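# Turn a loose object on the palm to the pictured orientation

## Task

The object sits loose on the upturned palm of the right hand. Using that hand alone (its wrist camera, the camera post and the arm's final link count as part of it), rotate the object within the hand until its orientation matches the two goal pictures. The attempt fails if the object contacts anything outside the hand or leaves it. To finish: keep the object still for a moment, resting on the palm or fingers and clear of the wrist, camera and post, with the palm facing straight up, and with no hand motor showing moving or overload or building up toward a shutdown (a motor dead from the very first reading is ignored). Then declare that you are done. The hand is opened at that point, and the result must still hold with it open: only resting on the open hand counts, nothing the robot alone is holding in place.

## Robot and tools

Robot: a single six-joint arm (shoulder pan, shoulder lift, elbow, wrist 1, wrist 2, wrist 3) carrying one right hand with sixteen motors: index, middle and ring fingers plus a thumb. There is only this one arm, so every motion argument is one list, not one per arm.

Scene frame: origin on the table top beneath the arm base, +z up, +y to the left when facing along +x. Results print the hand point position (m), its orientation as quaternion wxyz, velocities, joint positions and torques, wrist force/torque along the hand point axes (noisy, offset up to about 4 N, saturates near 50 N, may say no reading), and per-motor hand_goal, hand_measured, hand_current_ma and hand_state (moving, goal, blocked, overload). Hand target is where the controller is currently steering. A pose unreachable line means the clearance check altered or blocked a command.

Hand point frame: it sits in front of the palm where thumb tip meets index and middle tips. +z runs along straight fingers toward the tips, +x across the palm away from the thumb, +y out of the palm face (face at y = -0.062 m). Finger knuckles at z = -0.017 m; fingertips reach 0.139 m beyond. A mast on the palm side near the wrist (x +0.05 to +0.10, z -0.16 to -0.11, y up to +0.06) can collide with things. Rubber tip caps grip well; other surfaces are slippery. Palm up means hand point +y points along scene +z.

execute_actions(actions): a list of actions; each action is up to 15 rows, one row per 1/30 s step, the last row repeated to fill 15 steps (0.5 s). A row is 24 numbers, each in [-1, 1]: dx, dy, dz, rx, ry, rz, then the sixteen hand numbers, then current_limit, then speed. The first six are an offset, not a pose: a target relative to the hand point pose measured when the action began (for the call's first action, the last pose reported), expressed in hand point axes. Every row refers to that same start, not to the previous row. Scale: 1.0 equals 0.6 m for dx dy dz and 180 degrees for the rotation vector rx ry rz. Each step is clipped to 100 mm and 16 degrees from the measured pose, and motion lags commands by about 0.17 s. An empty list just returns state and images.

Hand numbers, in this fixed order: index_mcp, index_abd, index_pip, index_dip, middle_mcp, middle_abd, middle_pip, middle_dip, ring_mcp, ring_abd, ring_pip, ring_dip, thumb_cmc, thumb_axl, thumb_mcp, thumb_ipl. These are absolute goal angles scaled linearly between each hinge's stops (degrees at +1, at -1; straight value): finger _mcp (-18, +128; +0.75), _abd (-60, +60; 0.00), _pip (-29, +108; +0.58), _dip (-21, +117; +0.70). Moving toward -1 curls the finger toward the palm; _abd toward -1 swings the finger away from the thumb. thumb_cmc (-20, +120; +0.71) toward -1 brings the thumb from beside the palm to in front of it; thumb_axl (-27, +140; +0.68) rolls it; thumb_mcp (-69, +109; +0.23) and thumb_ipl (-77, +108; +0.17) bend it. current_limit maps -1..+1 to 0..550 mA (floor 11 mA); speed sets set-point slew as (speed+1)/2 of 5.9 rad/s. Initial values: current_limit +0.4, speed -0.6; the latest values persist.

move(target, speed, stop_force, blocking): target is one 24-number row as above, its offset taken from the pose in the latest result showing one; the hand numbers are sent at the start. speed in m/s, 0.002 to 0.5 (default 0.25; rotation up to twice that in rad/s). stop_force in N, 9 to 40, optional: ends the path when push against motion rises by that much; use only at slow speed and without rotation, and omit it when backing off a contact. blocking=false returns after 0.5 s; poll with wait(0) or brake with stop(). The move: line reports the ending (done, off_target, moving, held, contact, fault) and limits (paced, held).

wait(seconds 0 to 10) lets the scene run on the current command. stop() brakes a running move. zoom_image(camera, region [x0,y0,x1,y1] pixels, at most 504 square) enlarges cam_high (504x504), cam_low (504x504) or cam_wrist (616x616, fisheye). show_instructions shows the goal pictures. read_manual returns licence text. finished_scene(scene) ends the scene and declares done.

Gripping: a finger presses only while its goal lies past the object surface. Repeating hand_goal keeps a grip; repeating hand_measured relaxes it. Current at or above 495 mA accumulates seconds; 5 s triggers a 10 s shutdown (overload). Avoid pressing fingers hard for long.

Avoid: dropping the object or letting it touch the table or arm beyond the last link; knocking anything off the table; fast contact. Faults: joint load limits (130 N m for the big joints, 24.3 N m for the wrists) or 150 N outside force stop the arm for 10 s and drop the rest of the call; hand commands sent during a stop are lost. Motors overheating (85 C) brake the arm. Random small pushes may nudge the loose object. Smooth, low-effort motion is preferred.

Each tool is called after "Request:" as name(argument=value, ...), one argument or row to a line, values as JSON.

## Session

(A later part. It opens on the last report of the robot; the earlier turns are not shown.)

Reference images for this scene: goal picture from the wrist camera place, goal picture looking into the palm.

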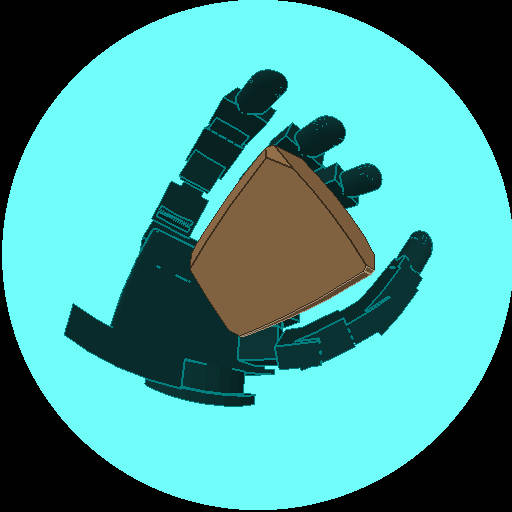

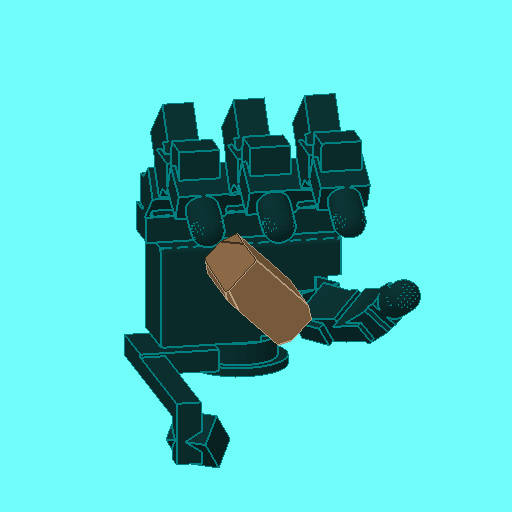

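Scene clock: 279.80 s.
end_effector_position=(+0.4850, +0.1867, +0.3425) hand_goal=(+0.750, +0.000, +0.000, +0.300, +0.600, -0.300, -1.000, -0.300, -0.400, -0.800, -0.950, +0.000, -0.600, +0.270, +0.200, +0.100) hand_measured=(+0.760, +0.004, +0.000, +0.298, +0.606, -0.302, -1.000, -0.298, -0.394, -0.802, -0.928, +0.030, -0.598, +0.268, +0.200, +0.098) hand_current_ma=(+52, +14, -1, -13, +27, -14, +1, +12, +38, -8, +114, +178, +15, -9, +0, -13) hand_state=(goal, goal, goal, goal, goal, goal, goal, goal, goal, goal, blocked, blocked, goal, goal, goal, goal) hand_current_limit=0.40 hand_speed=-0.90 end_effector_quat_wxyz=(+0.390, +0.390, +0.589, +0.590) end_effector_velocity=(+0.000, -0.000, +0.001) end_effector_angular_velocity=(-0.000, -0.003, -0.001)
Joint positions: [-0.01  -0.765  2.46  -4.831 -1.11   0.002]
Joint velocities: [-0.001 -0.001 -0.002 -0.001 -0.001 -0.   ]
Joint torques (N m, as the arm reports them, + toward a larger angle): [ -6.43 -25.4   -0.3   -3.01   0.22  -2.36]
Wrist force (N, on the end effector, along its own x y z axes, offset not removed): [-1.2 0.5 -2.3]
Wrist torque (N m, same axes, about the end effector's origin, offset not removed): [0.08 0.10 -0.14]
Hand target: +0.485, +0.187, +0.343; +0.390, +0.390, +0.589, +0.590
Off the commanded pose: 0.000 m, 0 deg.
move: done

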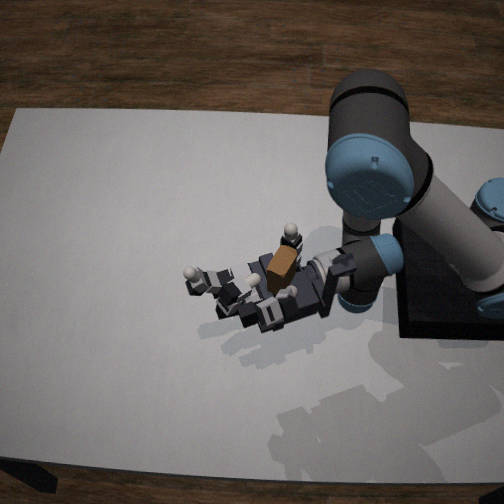

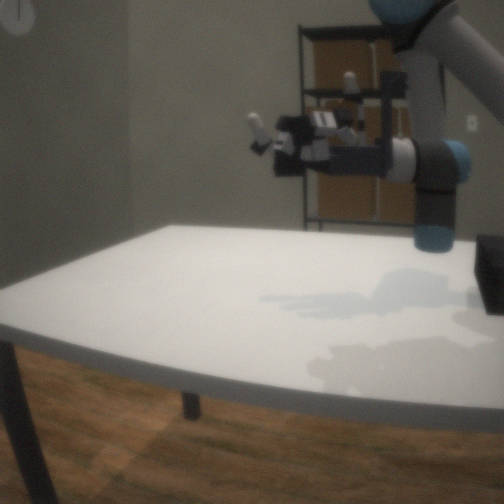

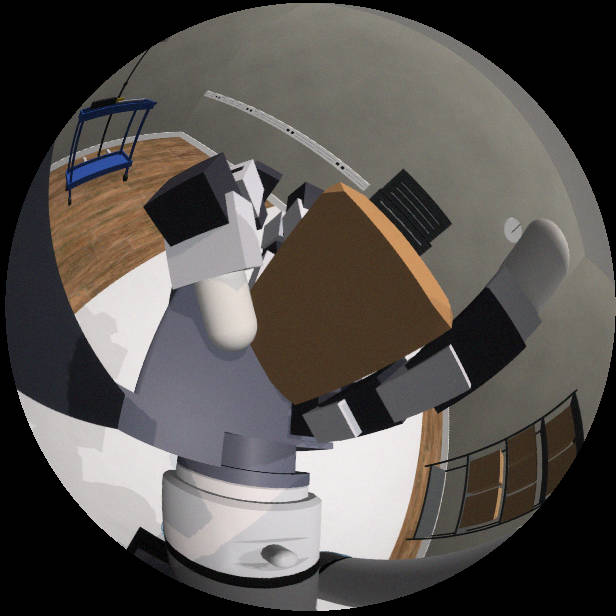

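About right. Release and open slowly.

Request:
move(
  target=[0,0,0,0,0,0,0.75,0,0,0.3,0.6,-0.3,-1,-0.3,-0.35,-0.8,-0.3,0.5,-0.1,0.27,0.2,0.1,0.4,-0.85],
)

Request:
move(
  target=[0,0,0,0,0,0,0.6,0,0.3,0.4,0.7,0,0.3,0.4,0.6,-0.3,0.3,0.5,0.6,0.5,0.2,0.1,0.4,-0.75],
)

Request:
zoom_image(
  camera="cam_high",
  region=[200, 210, 350, 360],
)

Scene clock: 289.73 s.
end_effector_position=(+0.4850, +0.1867, +0.3425) hand_goal=(+0.750, +0.000, +0.000, +0.300, +0.600, -0.300, -1.000, -0.300, -0.350, -0.800, -0.300, +0.500, -0.100, +0.270, +0.200, +0.100) hand_measured=(+0.760, +0.004, +0.000, +0.298, +0.606, -0.302, -1.000, -0.298, -0.352, -0.802, -0.306, +0.496, -0.096, +0.268, +0.200, +0.098) hand_current_ma=(+52, +14, -1, -13, +27, -14, +1, +12, -14, -8, -32, -18, +22, -9, +0, -12) hand_state=(goal, goal, goal, goal, goal, goal, goal, goal, goal, goal, goal, goal, goal, goal, goal, goal) hand_current_limit=0.40 hand_speed=-0.85 end_effector_quat_wxyz=(+0.390, +0.390, +0.589, +0.590) end_effector_velocity=(-0.000, +0.000, -0.000) end_effector_angular_velocity=(-0.000, +0.001, +0.000)
Joint positions: [-0.01  -0.765  2.46  -4.831 -1.11   0.002]
Joint velocities: [ 0.    -0.001  0.001  0.001  0.    -0.   ]
Joint torques (N m, as the arm reports them, + toward a larger angle): [ -5.74 -25.07  -2.08  -3.08   0.54  -2.43]
Wrist force (N, on the end effector, along its own x y z axes, offset not removed): [-0.4 -0.1 -1.8]
Wrist torque (N m, same axes, about the end effector's origin, offset not removed): [0.00 0.00 -0.20]
Hand target: +0.485, +0.187, +0.343; +0.390, +0.390, +0.589, +0.590
Off the commanded pose: 0.000 m, 0 deg.
move: done

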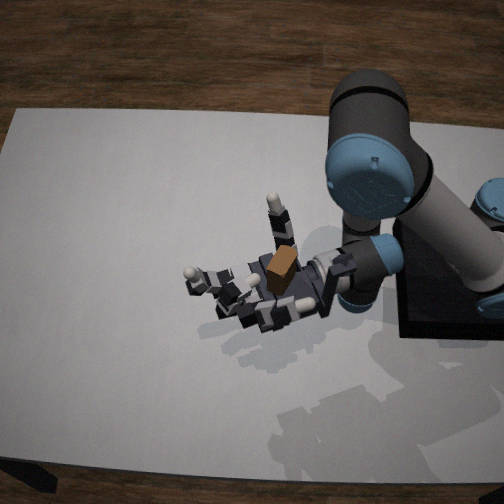

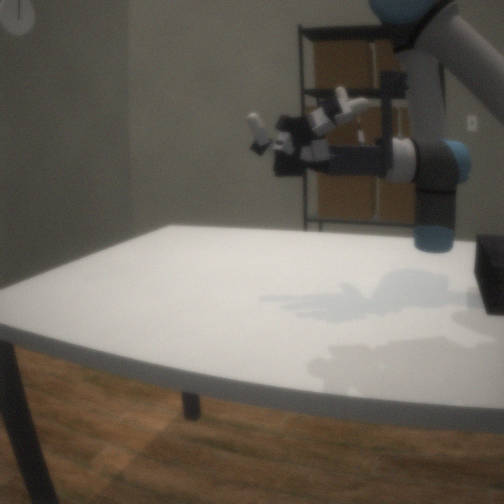

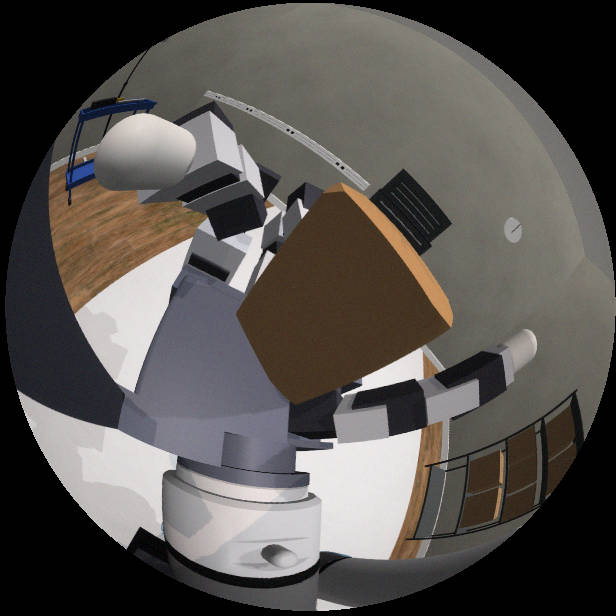

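Scene clock: 292.13 s.
end_effector_position=(+0.4850, +0.1867, +0.3425) hand_goal=(+0.600, +0.000, +0.300, +0.400, +0.700, +0.000, +0.300, +0.400, +0.600, -0.300, +0.300, +0.500, +0.600, +0.500, +0.200, +0.100) hand_measured=(+0.628, +0.004, +0.300, +0.398, +0.710, -0.002, +0.300, +0.398, +0.608, -0.304, +0.300, +0.498, +0.610, +0.498, +0.200, +0.098) hand_current_ma=(+147, +14, +1, -12, +52, -14, +1, -13, +49, -18, +2, -12, +50, -11, +0, -11) hand_state=(blocked, goal, goal, goal, goal, goal, goal, goal, goal, goal, goal, goal, goal, goal, goal, goal) hand_current_limit=0.40 hand_speed=-0.75 end_effector_quat_wxyz=(+0.390, +0.390, +0.589, +0.590) end_effector_velocity=(-0.000, -0.000, -0.001) end_effector_angular_velocity=(-0.000, +0.004, -0.001)
Joint positions: [-0.01  -0.765  2.46  -4.831 -1.11   0.002]
Joint velocities: [-0.     0.002  0.002  0.001 -0.    -0.   ]
Joint torques (N m, as the arm reports them, + toward a larger angle): [ -5.49 -26.36  -1.53  -3.33   0.12  -2.39]
Wrist force (N, on the end effector, along its own x y z axes, offset not removed): [-2.0 0.0 -0.4]
Wrist torque (N m, same axes, about the end effector's origin, offset not removed): [-0.08 0.33 -0.33]
Hand target: +0.485, +0.187, +0.343; +0.390, +0.390, +0.589, +0.590
Off the commanded pose: 0.000 m, 0 deg.
move: done

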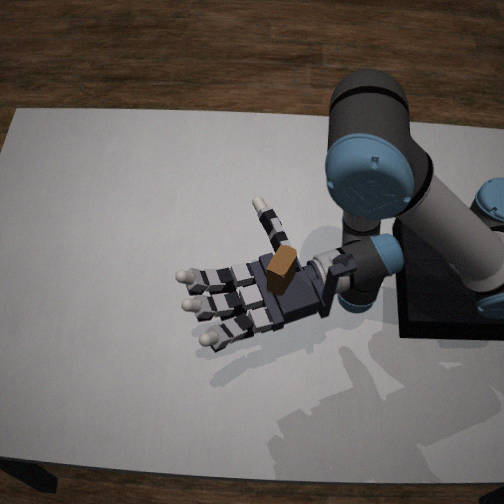

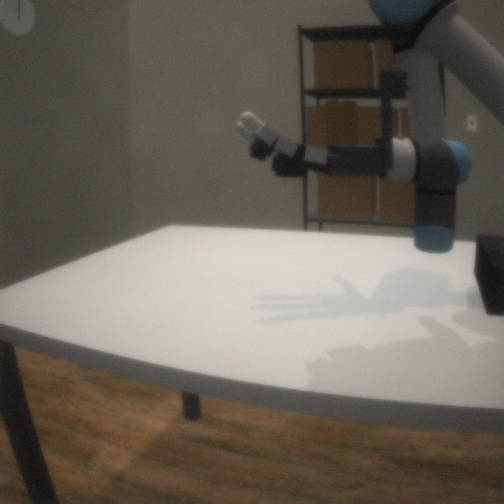

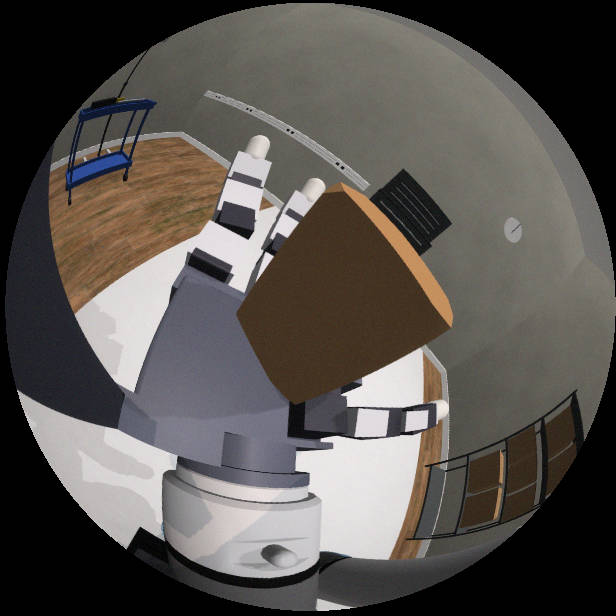

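Region (200, 210, 350, 360) of cam_high's 504x504 image, scaled by 3.360, with more detail than that image has.

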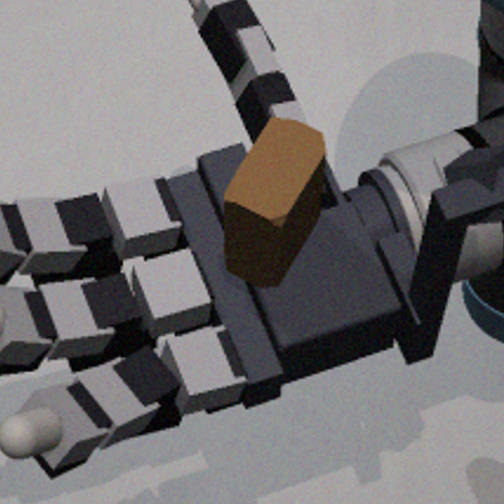

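Request:
zoom_image(
  camera="cam_high",
  region=[255, 235, 315, 305],
)

Request:
zoom_image(
  camera="cam_wrist",
  region=[220, 160, 480, 420],
)

Region (255, 235, 315, 305) of cam_high's 504x504 image, scaled by 7.200, with more detail than that image has; it fills the left 432 columns of this view, and the rest is white.

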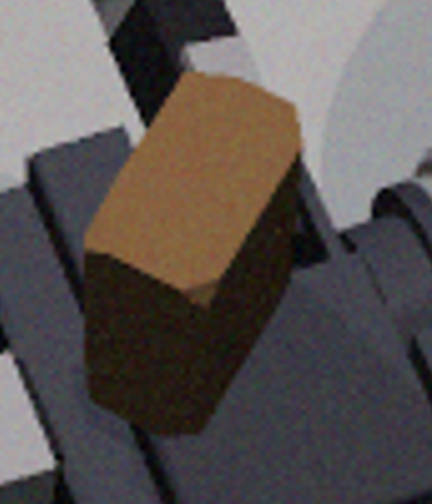

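Region (220, 160, 480, 420) of cam_wrist's 616x616 image, scaled by 1.938, with more detail than that image has.

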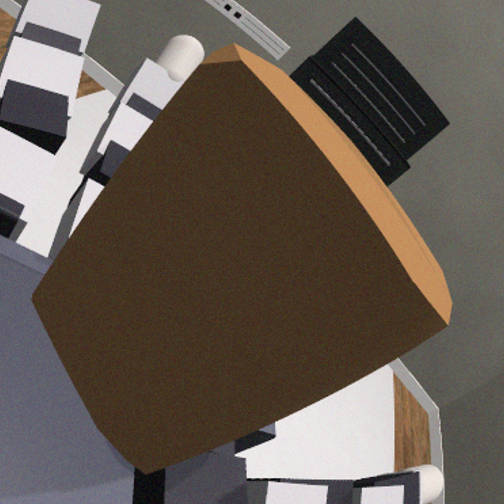

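Request:
move(
  target=[0,0,0,0,0,0,0.7,0,-1,-0.4,0.3,0,0.3,0.4,0.3,0,0.3,0.5,-0.7,0.27,0.45,0.17,0.4,-0.75],
)

Request:
move(
  target=[0,0,0,0,0,0,-0.15,0,-1,0.05,0.3,0,0.3,0.4,0.3,0,0.3,0.5,-0.7,0.27,0.45,0.17,0.4,-0.85],
)

Request:
move(
  target=[0,0,0,0,0,0,-0.35,0.85,-1,0.0,0.3,0,0.3,0.4,0.3,0,0.3,0.5,-0.7,0.27,0.45,0.17,0.4,-0.88],
)

Request:
zoom_image(
  camera="cam_high",
  region=[200, 210, 350, 360],
)

Scene clock: 321.23 s.
end_effector_position=(+0.4850, +0.1867, +0.3425) hand_goal=(+0.700, +0.000, -1.000, -0.400, +0.300, +0.000, +0.300, +0.400, +0.300, +0.000, +0.300, +0.500, -0.700, +0.270, +0.450, +0.170) hand_measured=(+0.710, +0.004, -0.998, -0.398, +0.324, -0.002, +0.300, +0.398, +0.322, -0.004, +0.300, +0.498, -0.698, +0.270, +0.452, +0.170) hand_current_ma=(+52, +14, +7, +11, +127, -14, +2, -13, +125, -15, +2, -11, +16, +5, +11, -7) hand_state=(goal, goal, goal, goal, blocked, goal, goal, goal, blocked, goal, goal, goal, goal, goal, goal, goal) hand_current_limit=0.40 hand_speed=-0.75 end_effector_quat_wxyz=(+0.390, +0.390, +0.589, +0.590) end_effector_velocity=(+0.000, -0.000, -0.001) end_effector_angular_velocity=(-0.000, +0.002, -0.001)
Joint positions: [-0.01  -0.765  2.46  -4.831 -1.11   0.002]
Joint velocities: [-0.     0.001  0.     0.001 -0.    -0.001]
Joint torques (N m, as the arm reports them, + toward a larger angle): [ -6.48 -24.86   0.01  -3.23  -0.02  -2.04]
Wrist force (N, on the end effector, along its own x y z axes, offset not removed): [-2.3 0.4 -2.1]
Wrist torque (N m, same axes, about the end effector's origin, offset not removed): [0.08 0.19 -0.41]
Hand target: +0.485, +0.187, +0.343; +0.390, +0.390, +0.589, +0.590
Off the commanded pose: 0.000 m, 0 deg.
move: done

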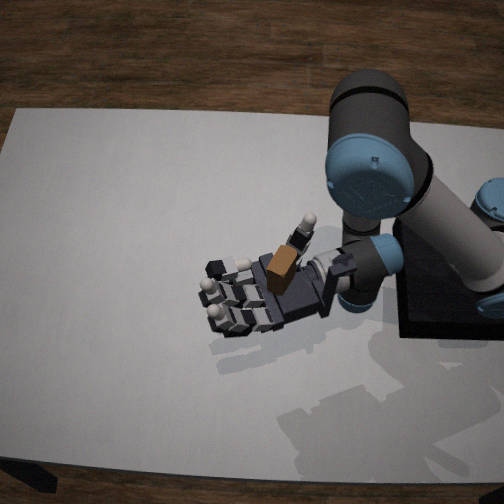

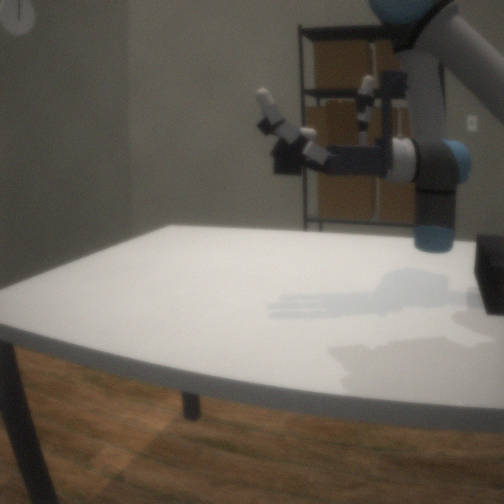

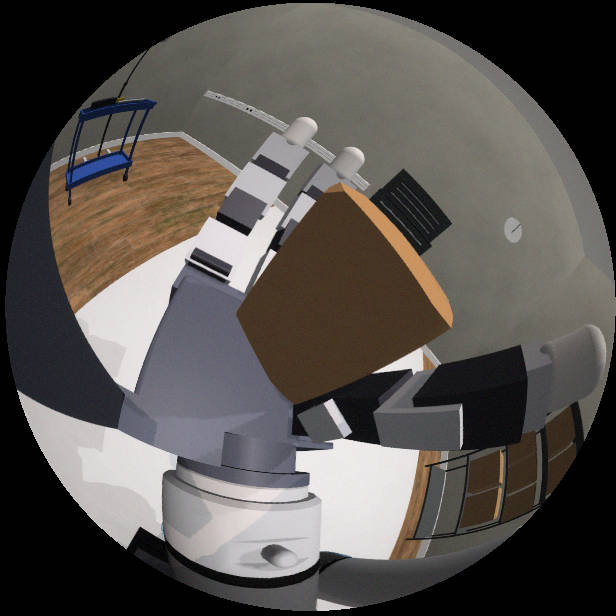

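Scene clock: 323.93 s.
end_effector_position=(+0.4850, +0.1867, +0.3425) hand_goal=(-0.150, +0.000, -1.000, +0.050, +0.300, +0.000, +0.300, +0.400, +0.300, +0.000, +0.300, +0.500, -0.700, +0.270, +0.450, +0.170) hand_measured=(-0.144, +0.004, -1.000, +0.046, +0.324, -0.002, +0.300, +0.398, +0.322, -0.004, +0.300, +0.498, -0.698, +0.270, +0.452, +0.170) hand_current_ma=(+35, +14, +1, -20, +127, -14, +2, -13, +125, -15, +2, -11, +16, +5, +11, -7) hand_state=(goal, goal, goal, goal, blocked, goal, goal, goal, blocked, goal, goal, goal, goal, goal, goal, goal) hand_current_limit=0.40 hand_speed=-0.85 end_effector_quat_wxyz=(+0.390, +0.390, +0.589, +0.590) end_effector_velocity=(-0.000, +0.000, -0.000) end_effector_angular_velocity=(-0.000, +0.000, -0.000)
Joint positions: [-0.01  -0.765  2.46  -4.831 -1.11   0.002]
Joint velocities: [ 0.     0.     0.001 -0.001 -0.001 -0.   ]
Joint torques (N m, as the arm reports them, + toward a larger angle): [ -6.73 -23.61  -0.71  -3.29   0.13  -2.27]
Wrist force (N, on the end effector, along its own x y z axes, offset not removed): [-1.1 1.3 0.7]
Wrist torque (N m, same axes, about the end effector's origin, offset not removed): [-0.09 0.22 -0.14]
Hand target: +0.485, +0.187, +0.343; +0.390, +0.390, +0.589, +0.590
Off the commanded pose: 0.000 m, 0 deg.
move: done

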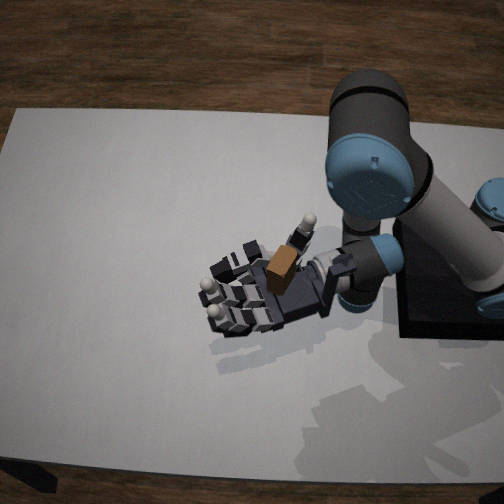

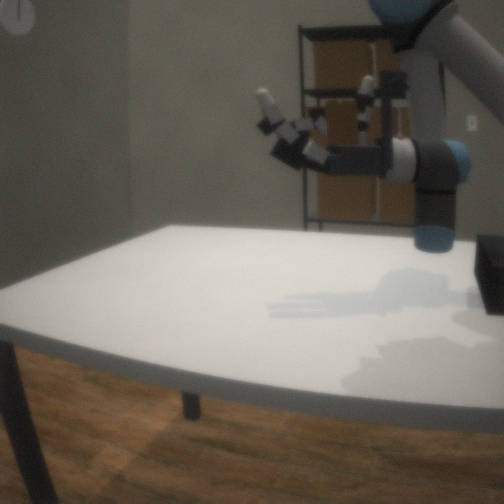

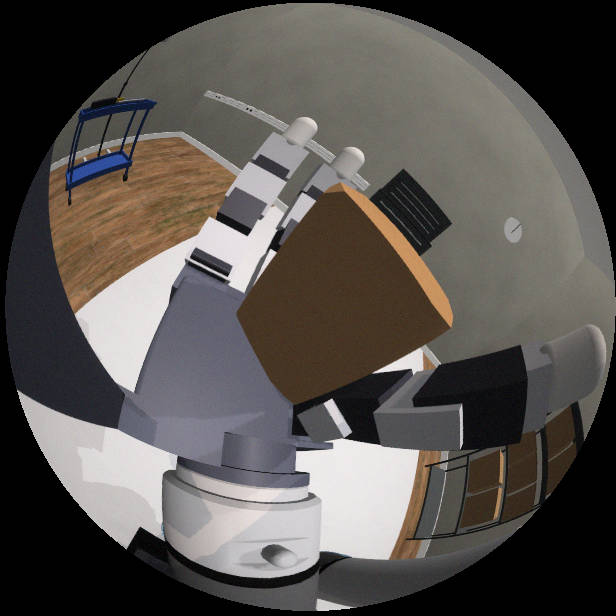

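Scene clock: 326.70 s.
end_effector_position=(+0.4850, +0.1867, +0.3425) hand_goal=(-0.350, +0.850, -1.000, +0.000, +0.300, +0.000, +0.300, +0.400, +0.300, +0.000, +0.300, +0.500, -0.700, +0.270, +0.450, +0.170) hand_measured=(-0.346, +0.846, -0.994, +0.006, +0.324, -0.002, +0.300, +0.398, +0.322, -0.004, +0.300, +0.498, -0.698, +0.270, +0.452, +0.170) hand_current_ma=(+19, -20, +35, +30, +127, -14, +2, -13, +125, -15, +2, -11, +12, +5, +11, -7) hand_state=(goal, goal, goal, goal, blocked, goal, goal, goal, blocked, goal, goal, goal, goal, goal, goal, goal) hand_current_limit=0.40 hand_speed=-0.88 end_effector_quat_wxyz=(+0.390, +0.390, +0.589, +0.590) end_effector_velocity=(+0.000, -0.000, +0.000) end_effector_angular_velocity=(-0.001, -0.002, -0.000)
Joint positions: [-0.01  -0.765  2.46  -4.831 -1.11   0.002]
Joint velocities: [-0.001 -0.001 -0.001  0.     0.001 -0.   ]
Joint torques (N m, as the arm reports them, + toward a larger angle): [ -6.45 -24.52  -0.26  -3.23   0.06  -2.16]
Wrist force (N, on the end effector, along its own x y z axes, offset not removed): [0.2 1.6 -0.7]
Wrist torque (N m, same axes, about the end effector's origin, offset not removed): [0.06 -0.03 -0.15]
Hand target: +0.485, +0.187, +0.343; +0.390, +0.390, +0.589, +0.590
Off the commanded pose: 0.000 m, 0 deg.
move: done

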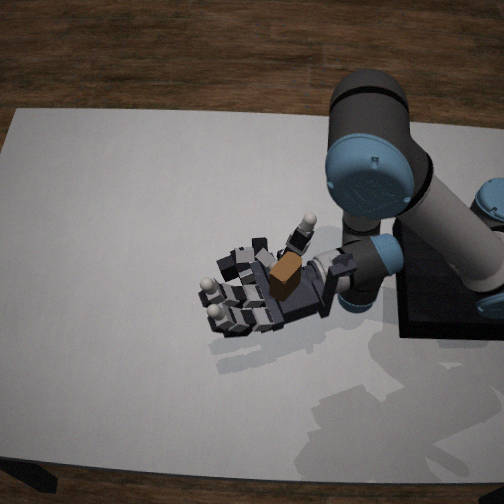

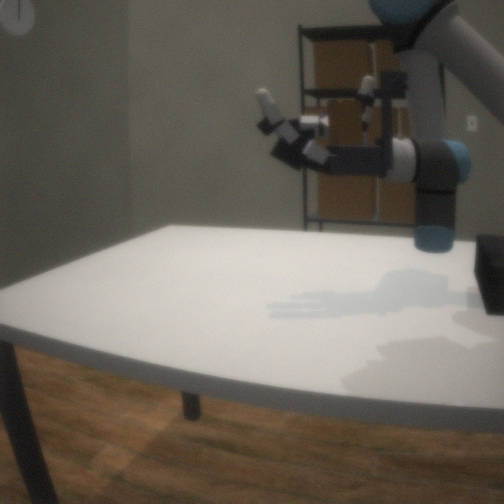

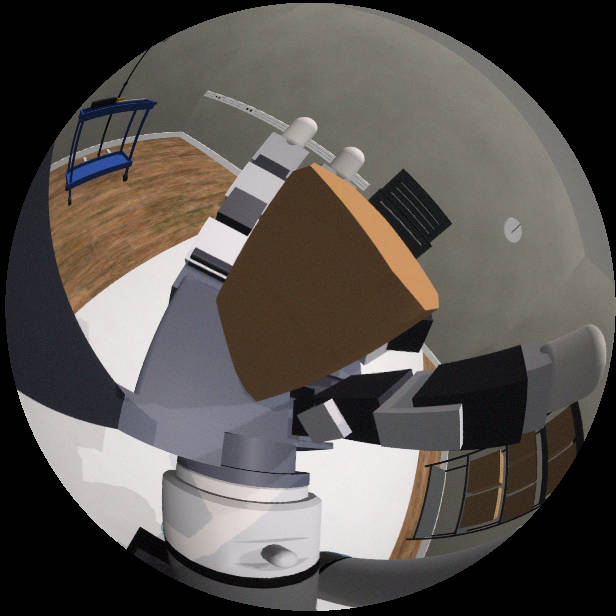

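Region (200, 210, 350, 360) of cam_high's 504x504 image, scaled by 3.360, with more detail than that image has.

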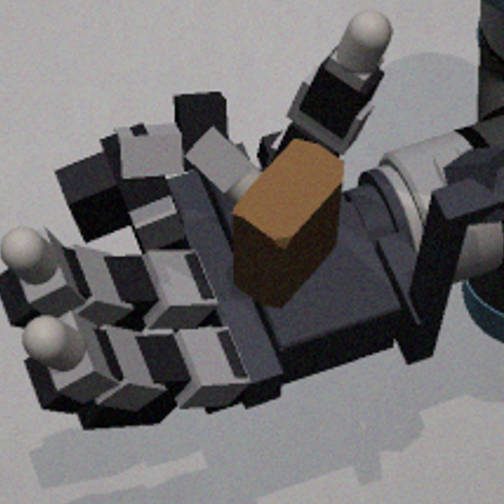

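Good. Now the same sweep with the middle finger to move it further ringward.

Request:
move(
  target=[0,0,0,0,0,0,0.6,0.3,0,0.3,0.8,-0.8,-1,-0.4,0.6,-0.4,0.3,0.5,-0.3,0.27,0.03,0,0.4,-0.6],
)

Request:
move(
  target=[0,0,0,0,0,0,0.6,0.3,0,0.3,-0.1,-0.8,-1,-0.1,0.6,-0.4,0.3,0.5,-0.3,0.27,0.03,0,0.4,-0.85],
)

Request:
move(
  target=[0,0,0,0,0,0,0.6,0.3,0,0.3,-0.12,0.1,-1,0.02,0.6,-0.4,0.3,0.5,-0.3,0.27,0.03,0,0.4,-0.88],
)

Request:
zoom_image(
  camera="cam_high",
  region=[200, 210, 350, 360],
)

Scene clock: 340.60 s.
end_effector_position=(+0.4850, +0.1867, +0.3425) hand_goal=(+0.600, +0.300, +0.000, +0.300, +0.800, -0.800, -1.000, -0.400, +0.600, -0.400, +0.300, +0.500, -0.300, +0.270, +0.030, +0.000) hand_measured=(+0.608, +0.304, +0.000, +0.298, +0.818, -0.798, -0.998, -0.398, +0.608, -0.404, +0.300, +0.498, -0.300, +0.270, +0.032, +0.002) hand_current_ma=(+48, +16, -3, -13, +102, +15, +9, +12, +48, -19, +3, -11, +4, +5, +8, +9) hand_state=(goal, goal, goal, goal, goal, goal, goal, goal, goal, goal, goal, goal, goal, goal, goal, goal) hand_current_limit=0.40 hand_speed=-0.60 end_effector_quat_wxyz=(+0.390, +0.390, +0.589, +0.590) end_effector_velocity=(-0.000, -0.000, -0.000) end_effector_angular_velocity=(+0.000, +0.000, -0.001)
Joint positions: [-0.01  -0.765  2.46  -4.831 -1.11   0.002]
Joint velocities: [-0.     0.001  0.    -0.001 -0.     0.   ]
Joint torques (N m, as the arm reports them, + toward a larger angle): [ -6.29 -26.41  -1.    -3.12   0.07  -2.11]
Wrist force (N, on the end effector, along its own x y z axes, offset not removed): [-1.5 -1.6 1.6]
Wrist torque (N m, same axes, about the end effector's origin, offset not removed): [-0.43 0.09 -0.29]
Hand target: +0.485, +0.187, +0.343; +0.390, +0.390, +0.589, +0.590
Off the commanded pose: 0.000 m, 0 deg.
move: done

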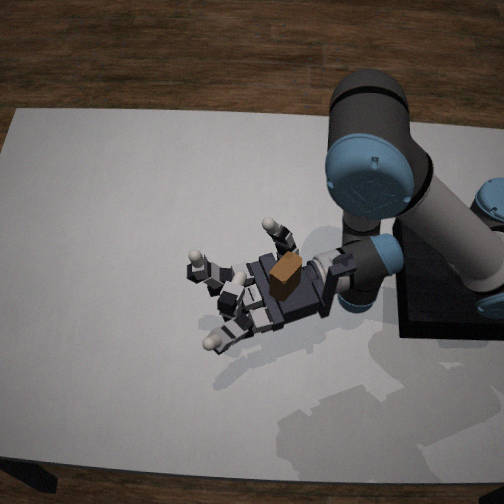

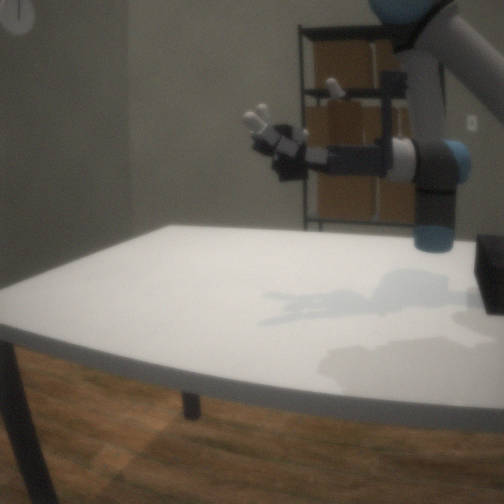

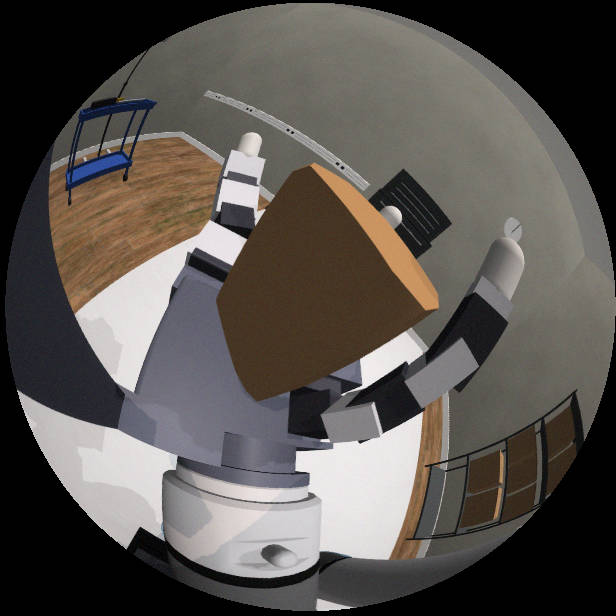

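Scene clock: 343.43 s.
end_effector_position=(+0.4850, +0.1867, +0.3425) hand_goal=(+0.600, +0.300, +0.000, +0.300, -0.100, -0.800, -1.000, -0.100, +0.600, -0.400, +0.300, +0.500, -0.300, +0.270, +0.030, +0.000) hand_measured=(+0.608, +0.304, +0.000, +0.298, -0.088, -0.798, -1.000, -0.104, +0.608, -0.404, +0.300, +0.498, -0.300, +0.270, +0.032, +0.002) hand_current_ma=(+48, +16, -3, -13, +65, +12, +2, -20, +48, -19, +3, -11, +4, +5, +8, +9) hand_state=(goal, goal, goal, goal, goal, goal, goal, goal, goal, goal, goal, goal, goal, goal, goal, goal) hand_current_limit=0.40 hand_speed=-0.85 end_effector_quat_wxyz=(+0.390, +0.390, +0.589, +0.590) end_effector_velocity=(-0.000, +0.000, +0.001) end_effector_angular_velocity=(+0.000, -0.002, +0.001)
Joint positions: [-0.01  -0.765  2.46  -4.831 -1.11   0.002]
Joint velocities: [-0.    -0.001 -0.    -0.001  0.001  0.   ]
Joint torques (N m, as the arm reports them, + toward a larger angle): [ -6.22 -24.85  -0.54  -2.89  -0.18  -2.22]
Wrist force (N, on the end effector, along its own x y z axes, offset not removed): [-1.1 0.6 0.3]
Wrist torque (N m, same axes, about the end effector's origin, offset not removed): [-0.03 0.10 -0.21]
Hand target: +0.485, +0.187, +0.343; +0.390, +0.390, +0.589, +0.590
Off the commanded pose: 0.000 m, 0 deg.
move: done

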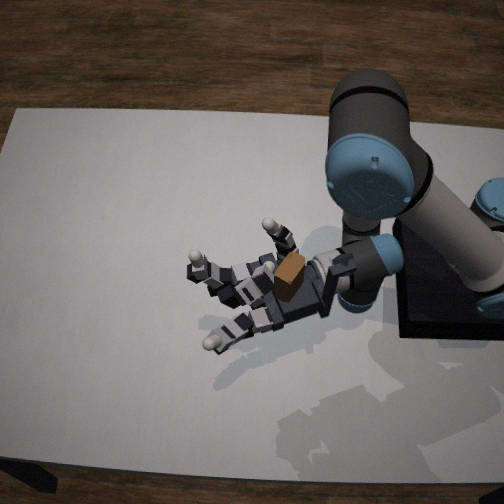

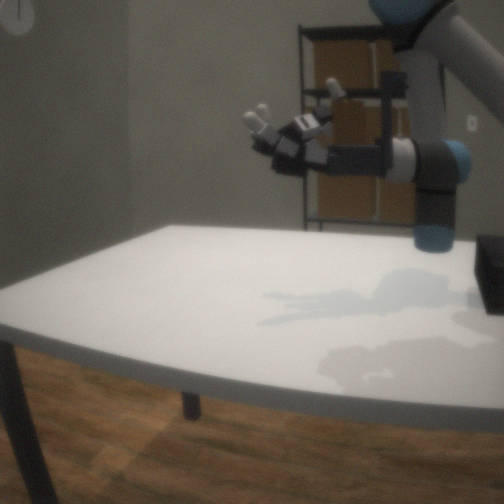

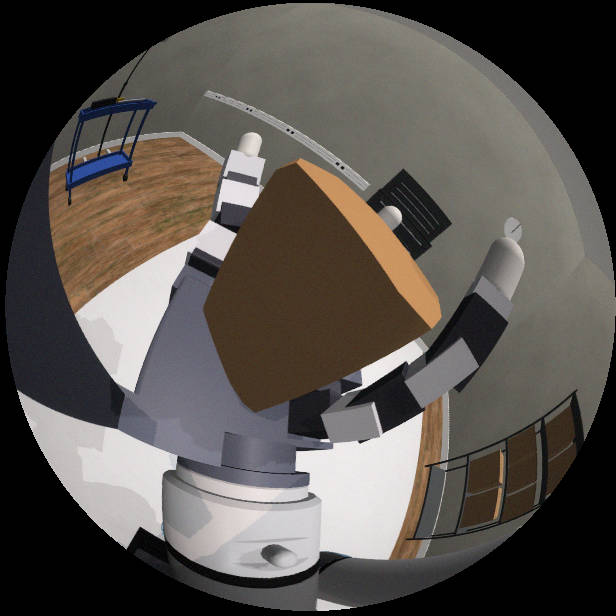

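Scene clock: 346.37 s.
end_effector_position=(+0.4850, +0.1867, +0.3425) hand_goal=(+0.600, +0.300, +0.000, +0.300, -0.120, +0.100, -1.000, +0.020, +0.600, -0.400, +0.300, +0.500, -0.300, +0.270, +0.030, +0.000) hand_measured=(+0.608, +0.304, +0.000, +0.298, -0.114, +0.094, -1.000, +0.016, +0.608, -0.404, +0.300, +0.498, -0.300, +0.270, +0.032, +0.002) hand_current_ma=(+48, +16, -3, -13, +34, -28, +1, -23, +48, -19, +3, -11, +4, +5, +8, +9) hand_state=(goal, goal, goal, goal, goal, goal, goal, goal, goal, goal, goal, goal, goal, goal, goal, goal) hand_current_limit=0.40 hand_speed=-0.88 end_effector_quat_wxyz=(+0.390, +0.390, +0.589, +0.590) end_effector_velocity=(+0.001, +0.000, +0.001) end_effector_angular_velocity=(-0.000, -0.004, +0.000)
Joint positions: [-0.01  -0.765  2.46  -4.831 -1.11   0.002]
Joint velocities: [ 0.    -0.001 -0.003  0.    -0.     0.   ]
Joint torques (N m, as the arm reports them, + toward a larger angle): [ -5.45 -25.13  -0.48  -3.    -0.22  -1.84]
Wrist force (N, on the end effector, along its own x y z axes, offset not removed): [-0.8 -1.0 -1.6]
Wrist torque (N m, same axes, about the end effector's origin, offset not removed): [-0.08 -0.03 -0.15]
Hand target: +0.485, +0.187, +0.343; +0.390, +0.390, +0.589, +0.590
Off the commanded pose: 0.000 m, 0 deg.
move: done

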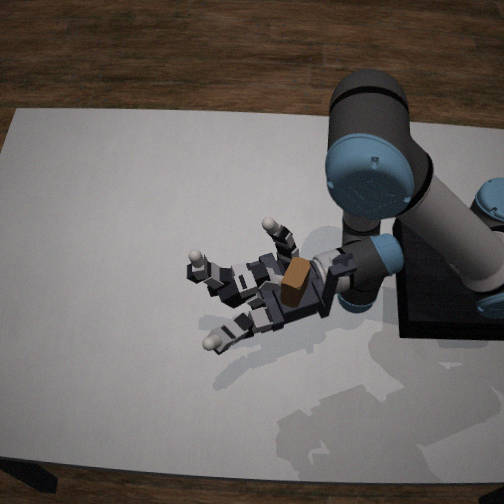

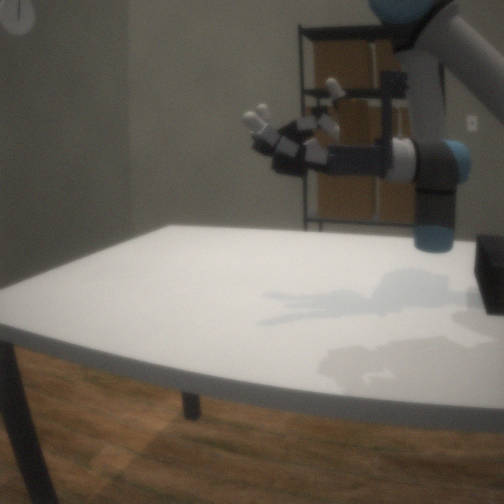

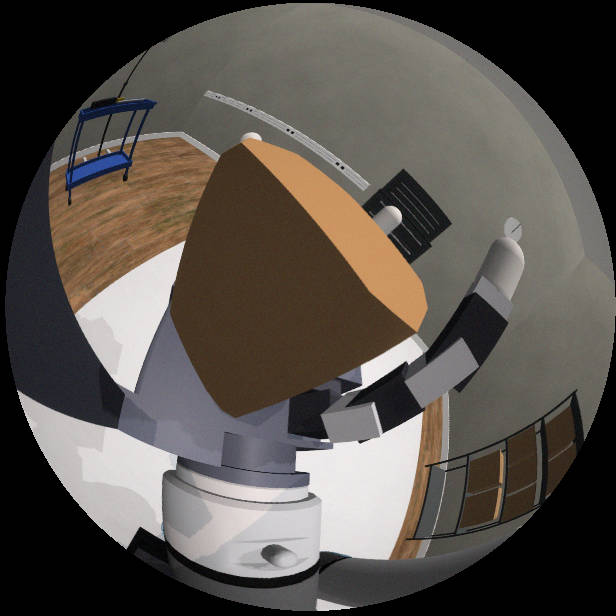

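Region (200, 210, 350, 360) of cam_high's 504x504 image, scaled by 3.360, with more detail than that image has.

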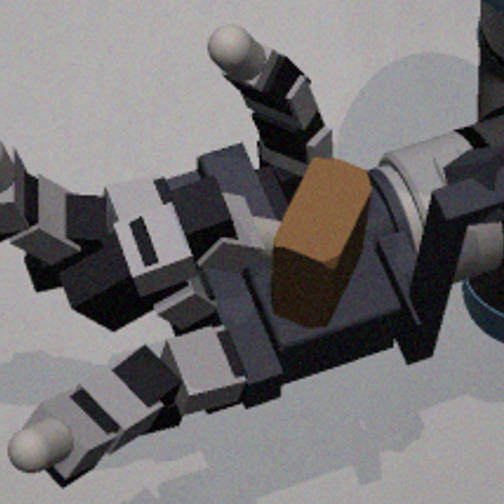

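Request:
move(
  target=[0,0,0,0,0,0,0.25,0,0.2,0.3,0.5,0,0.2,0.3,0.5,0,0.2,0.3,-0.3,0.27,0.03,0,0.4,-0.6],
)

Request:
move(
  target=[0,0,0,0.08,0,0.05,0.25,0,0.2,0.3,0.5,0,0.2,0.3,0.5,0,0.2,0.3,-0.3,0.27,0.03,0,0.4,-0.6],
  speed=0.06,
)

Scene clock: 354.27 s.
end_effector_position=(+0.4850, +0.1867, +0.3425) hand_goal=(+0.250, +0.000, +0.200, +0.300, +0.500, +0.000, +0.200, +0.300, +0.500, +0.000, +0.200, +0.300, -0.300, +0.270, +0.030, +0.000) hand_measured=(+0.272, +0.004, +0.200, +0.298, +0.508, +0.002, +0.200, +0.298, +0.522, -0.004, +0.208, +0.302, -0.300, +0.270, +0.032, +0.002) hand_current_ma=(+122, +14, -4, -13, +48, +14, -2, -14, +132, -15, +40, +16, +4, +5, +7, +9) hand_state=(blocked, goal, goal, goal, goal, goal, goal, goal, blocked, goal, goal, goal, goal, goal, goal, goal) hand_current_limit=0.40 hand_speed=-0.60 end_effector_quat_wxyz=(+0.390, +0.390, +0.589, +0.590) end_effector_velocity=(+0.000, -0.000, -0.001) end_effector_angular_velocity=(+0.000, +0.001, -0.001)
Joint positions: [-0.01  -0.765  2.46  -4.831 -1.11   0.002]
Joint velocities: [-0.001  0.002  0.    -0.001 -0.    -0.   ]
Joint torques (N m, as the arm reports them, + toward a larger angle): [ -6.67 -26.77   0.02  -3.02   0.07  -2.26]
Wrist force (N, on the end effector, along its own x y z axes, offset not removed): [-0.1 -1.9 -1.8]
Wrist torque (N m, same axes, about the end effector's origin, offset not removed): [-0.25 -0.09 -0.20]
Hand target: +0.485, +0.187, +0.343; +0.390, +0.390, +0.589, +0.590
Off the commanded pose: 0.000 m, 0 deg.
move: done

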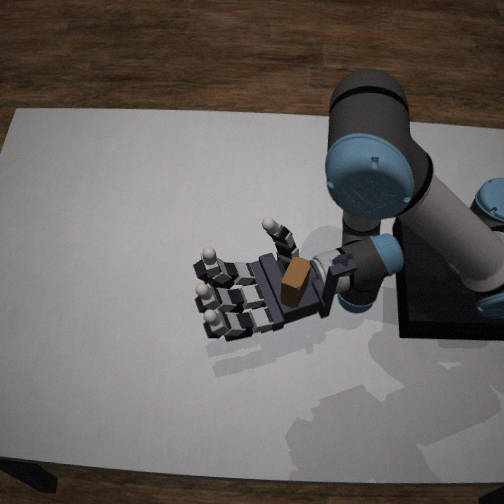

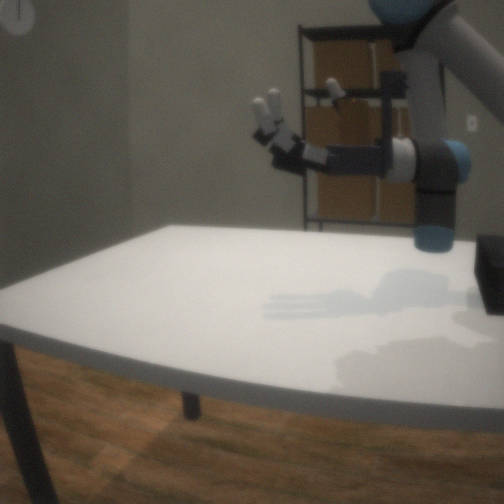

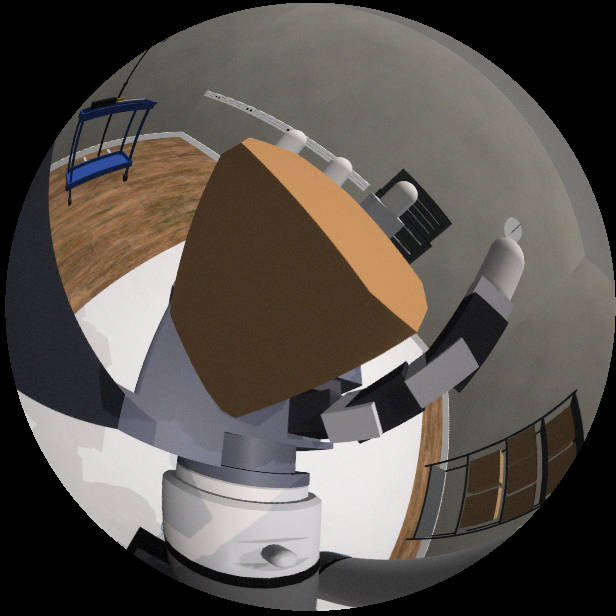

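Scene clock: 357.07 s.
end_effector_position=(+0.4849, +0.1867, +0.3425) hand_goal=(+0.250, +0.000, +0.200, +0.300, +0.500, +0.000, +0.200, +0.300, +0.500, +0.000, +0.200, +0.300, -0.300, +0.270, +0.030, +0.000) hand_measured=(+0.272, +0.004, +0.200, +0.298, +0.510, +0.002, +0.200, +0.298, +0.522, -0.002, +0.208, +0.302, -0.298, +0.270, +0.030, +0.002) hand_current_ma=(+122, +14, -3, -13, +50, +14, +0, -14, +132, -11, +40, +16, +9, +5, +4, +9) hand_state=(blocked, goal, goal, goal, goal, goal, goal, goal, blocked, goal, goal, goal, goal, goal, goal, goal) hand_current_limit=0.40 hand_speed=-0.60 end_effector_quat_wxyz=(+0.292, +0.480, +0.626, +0.541) end_effector_velocity=(+0.000, +0.000, -0.001) end_effector_angular_velocity=(+0.001, +0.017, +0.000)
Joint positions: [-0.004 -1.033  2.607 -4.432 -1.112  0.036]
Joint velocities: [ 0.    -0.016  0.005  0.029  0.     0.001]
Joint torques (N m, as the arm reports them, + toward a larger angle): [  7.38 -39.14  10.38  -0.92   2.41   1.92]
Wrist force (N, on the end effector, along its own x y z axes, offset not removed): [0.2 -0.2 -0.5]
Wrist torque (N m, same axes, about the end effector's origin, offset not removed): [0.03 -0.13 -0.10]
Hand target: +0.485, +0.187, +0.342; +0.291, +0.481, +0.626, +0.541
Off the commanded pose: 0.000 m, 0 deg.
move: done

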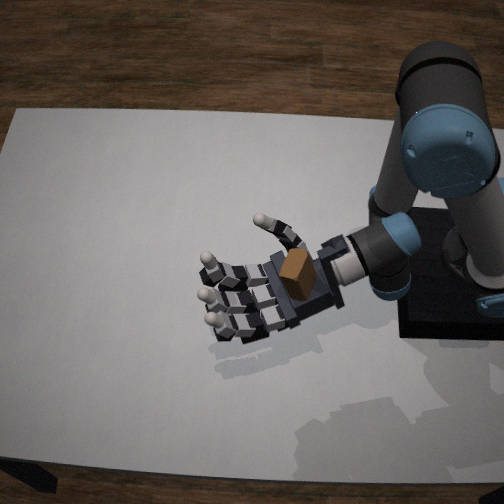

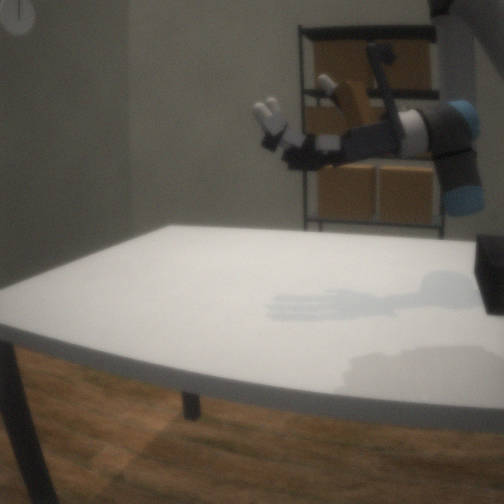

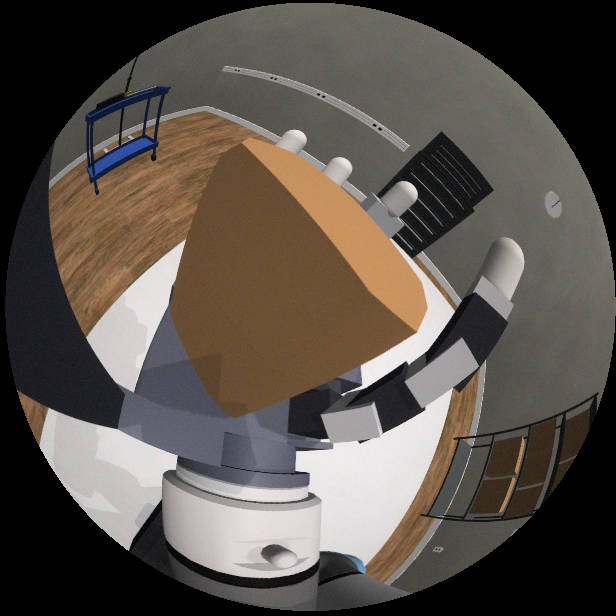

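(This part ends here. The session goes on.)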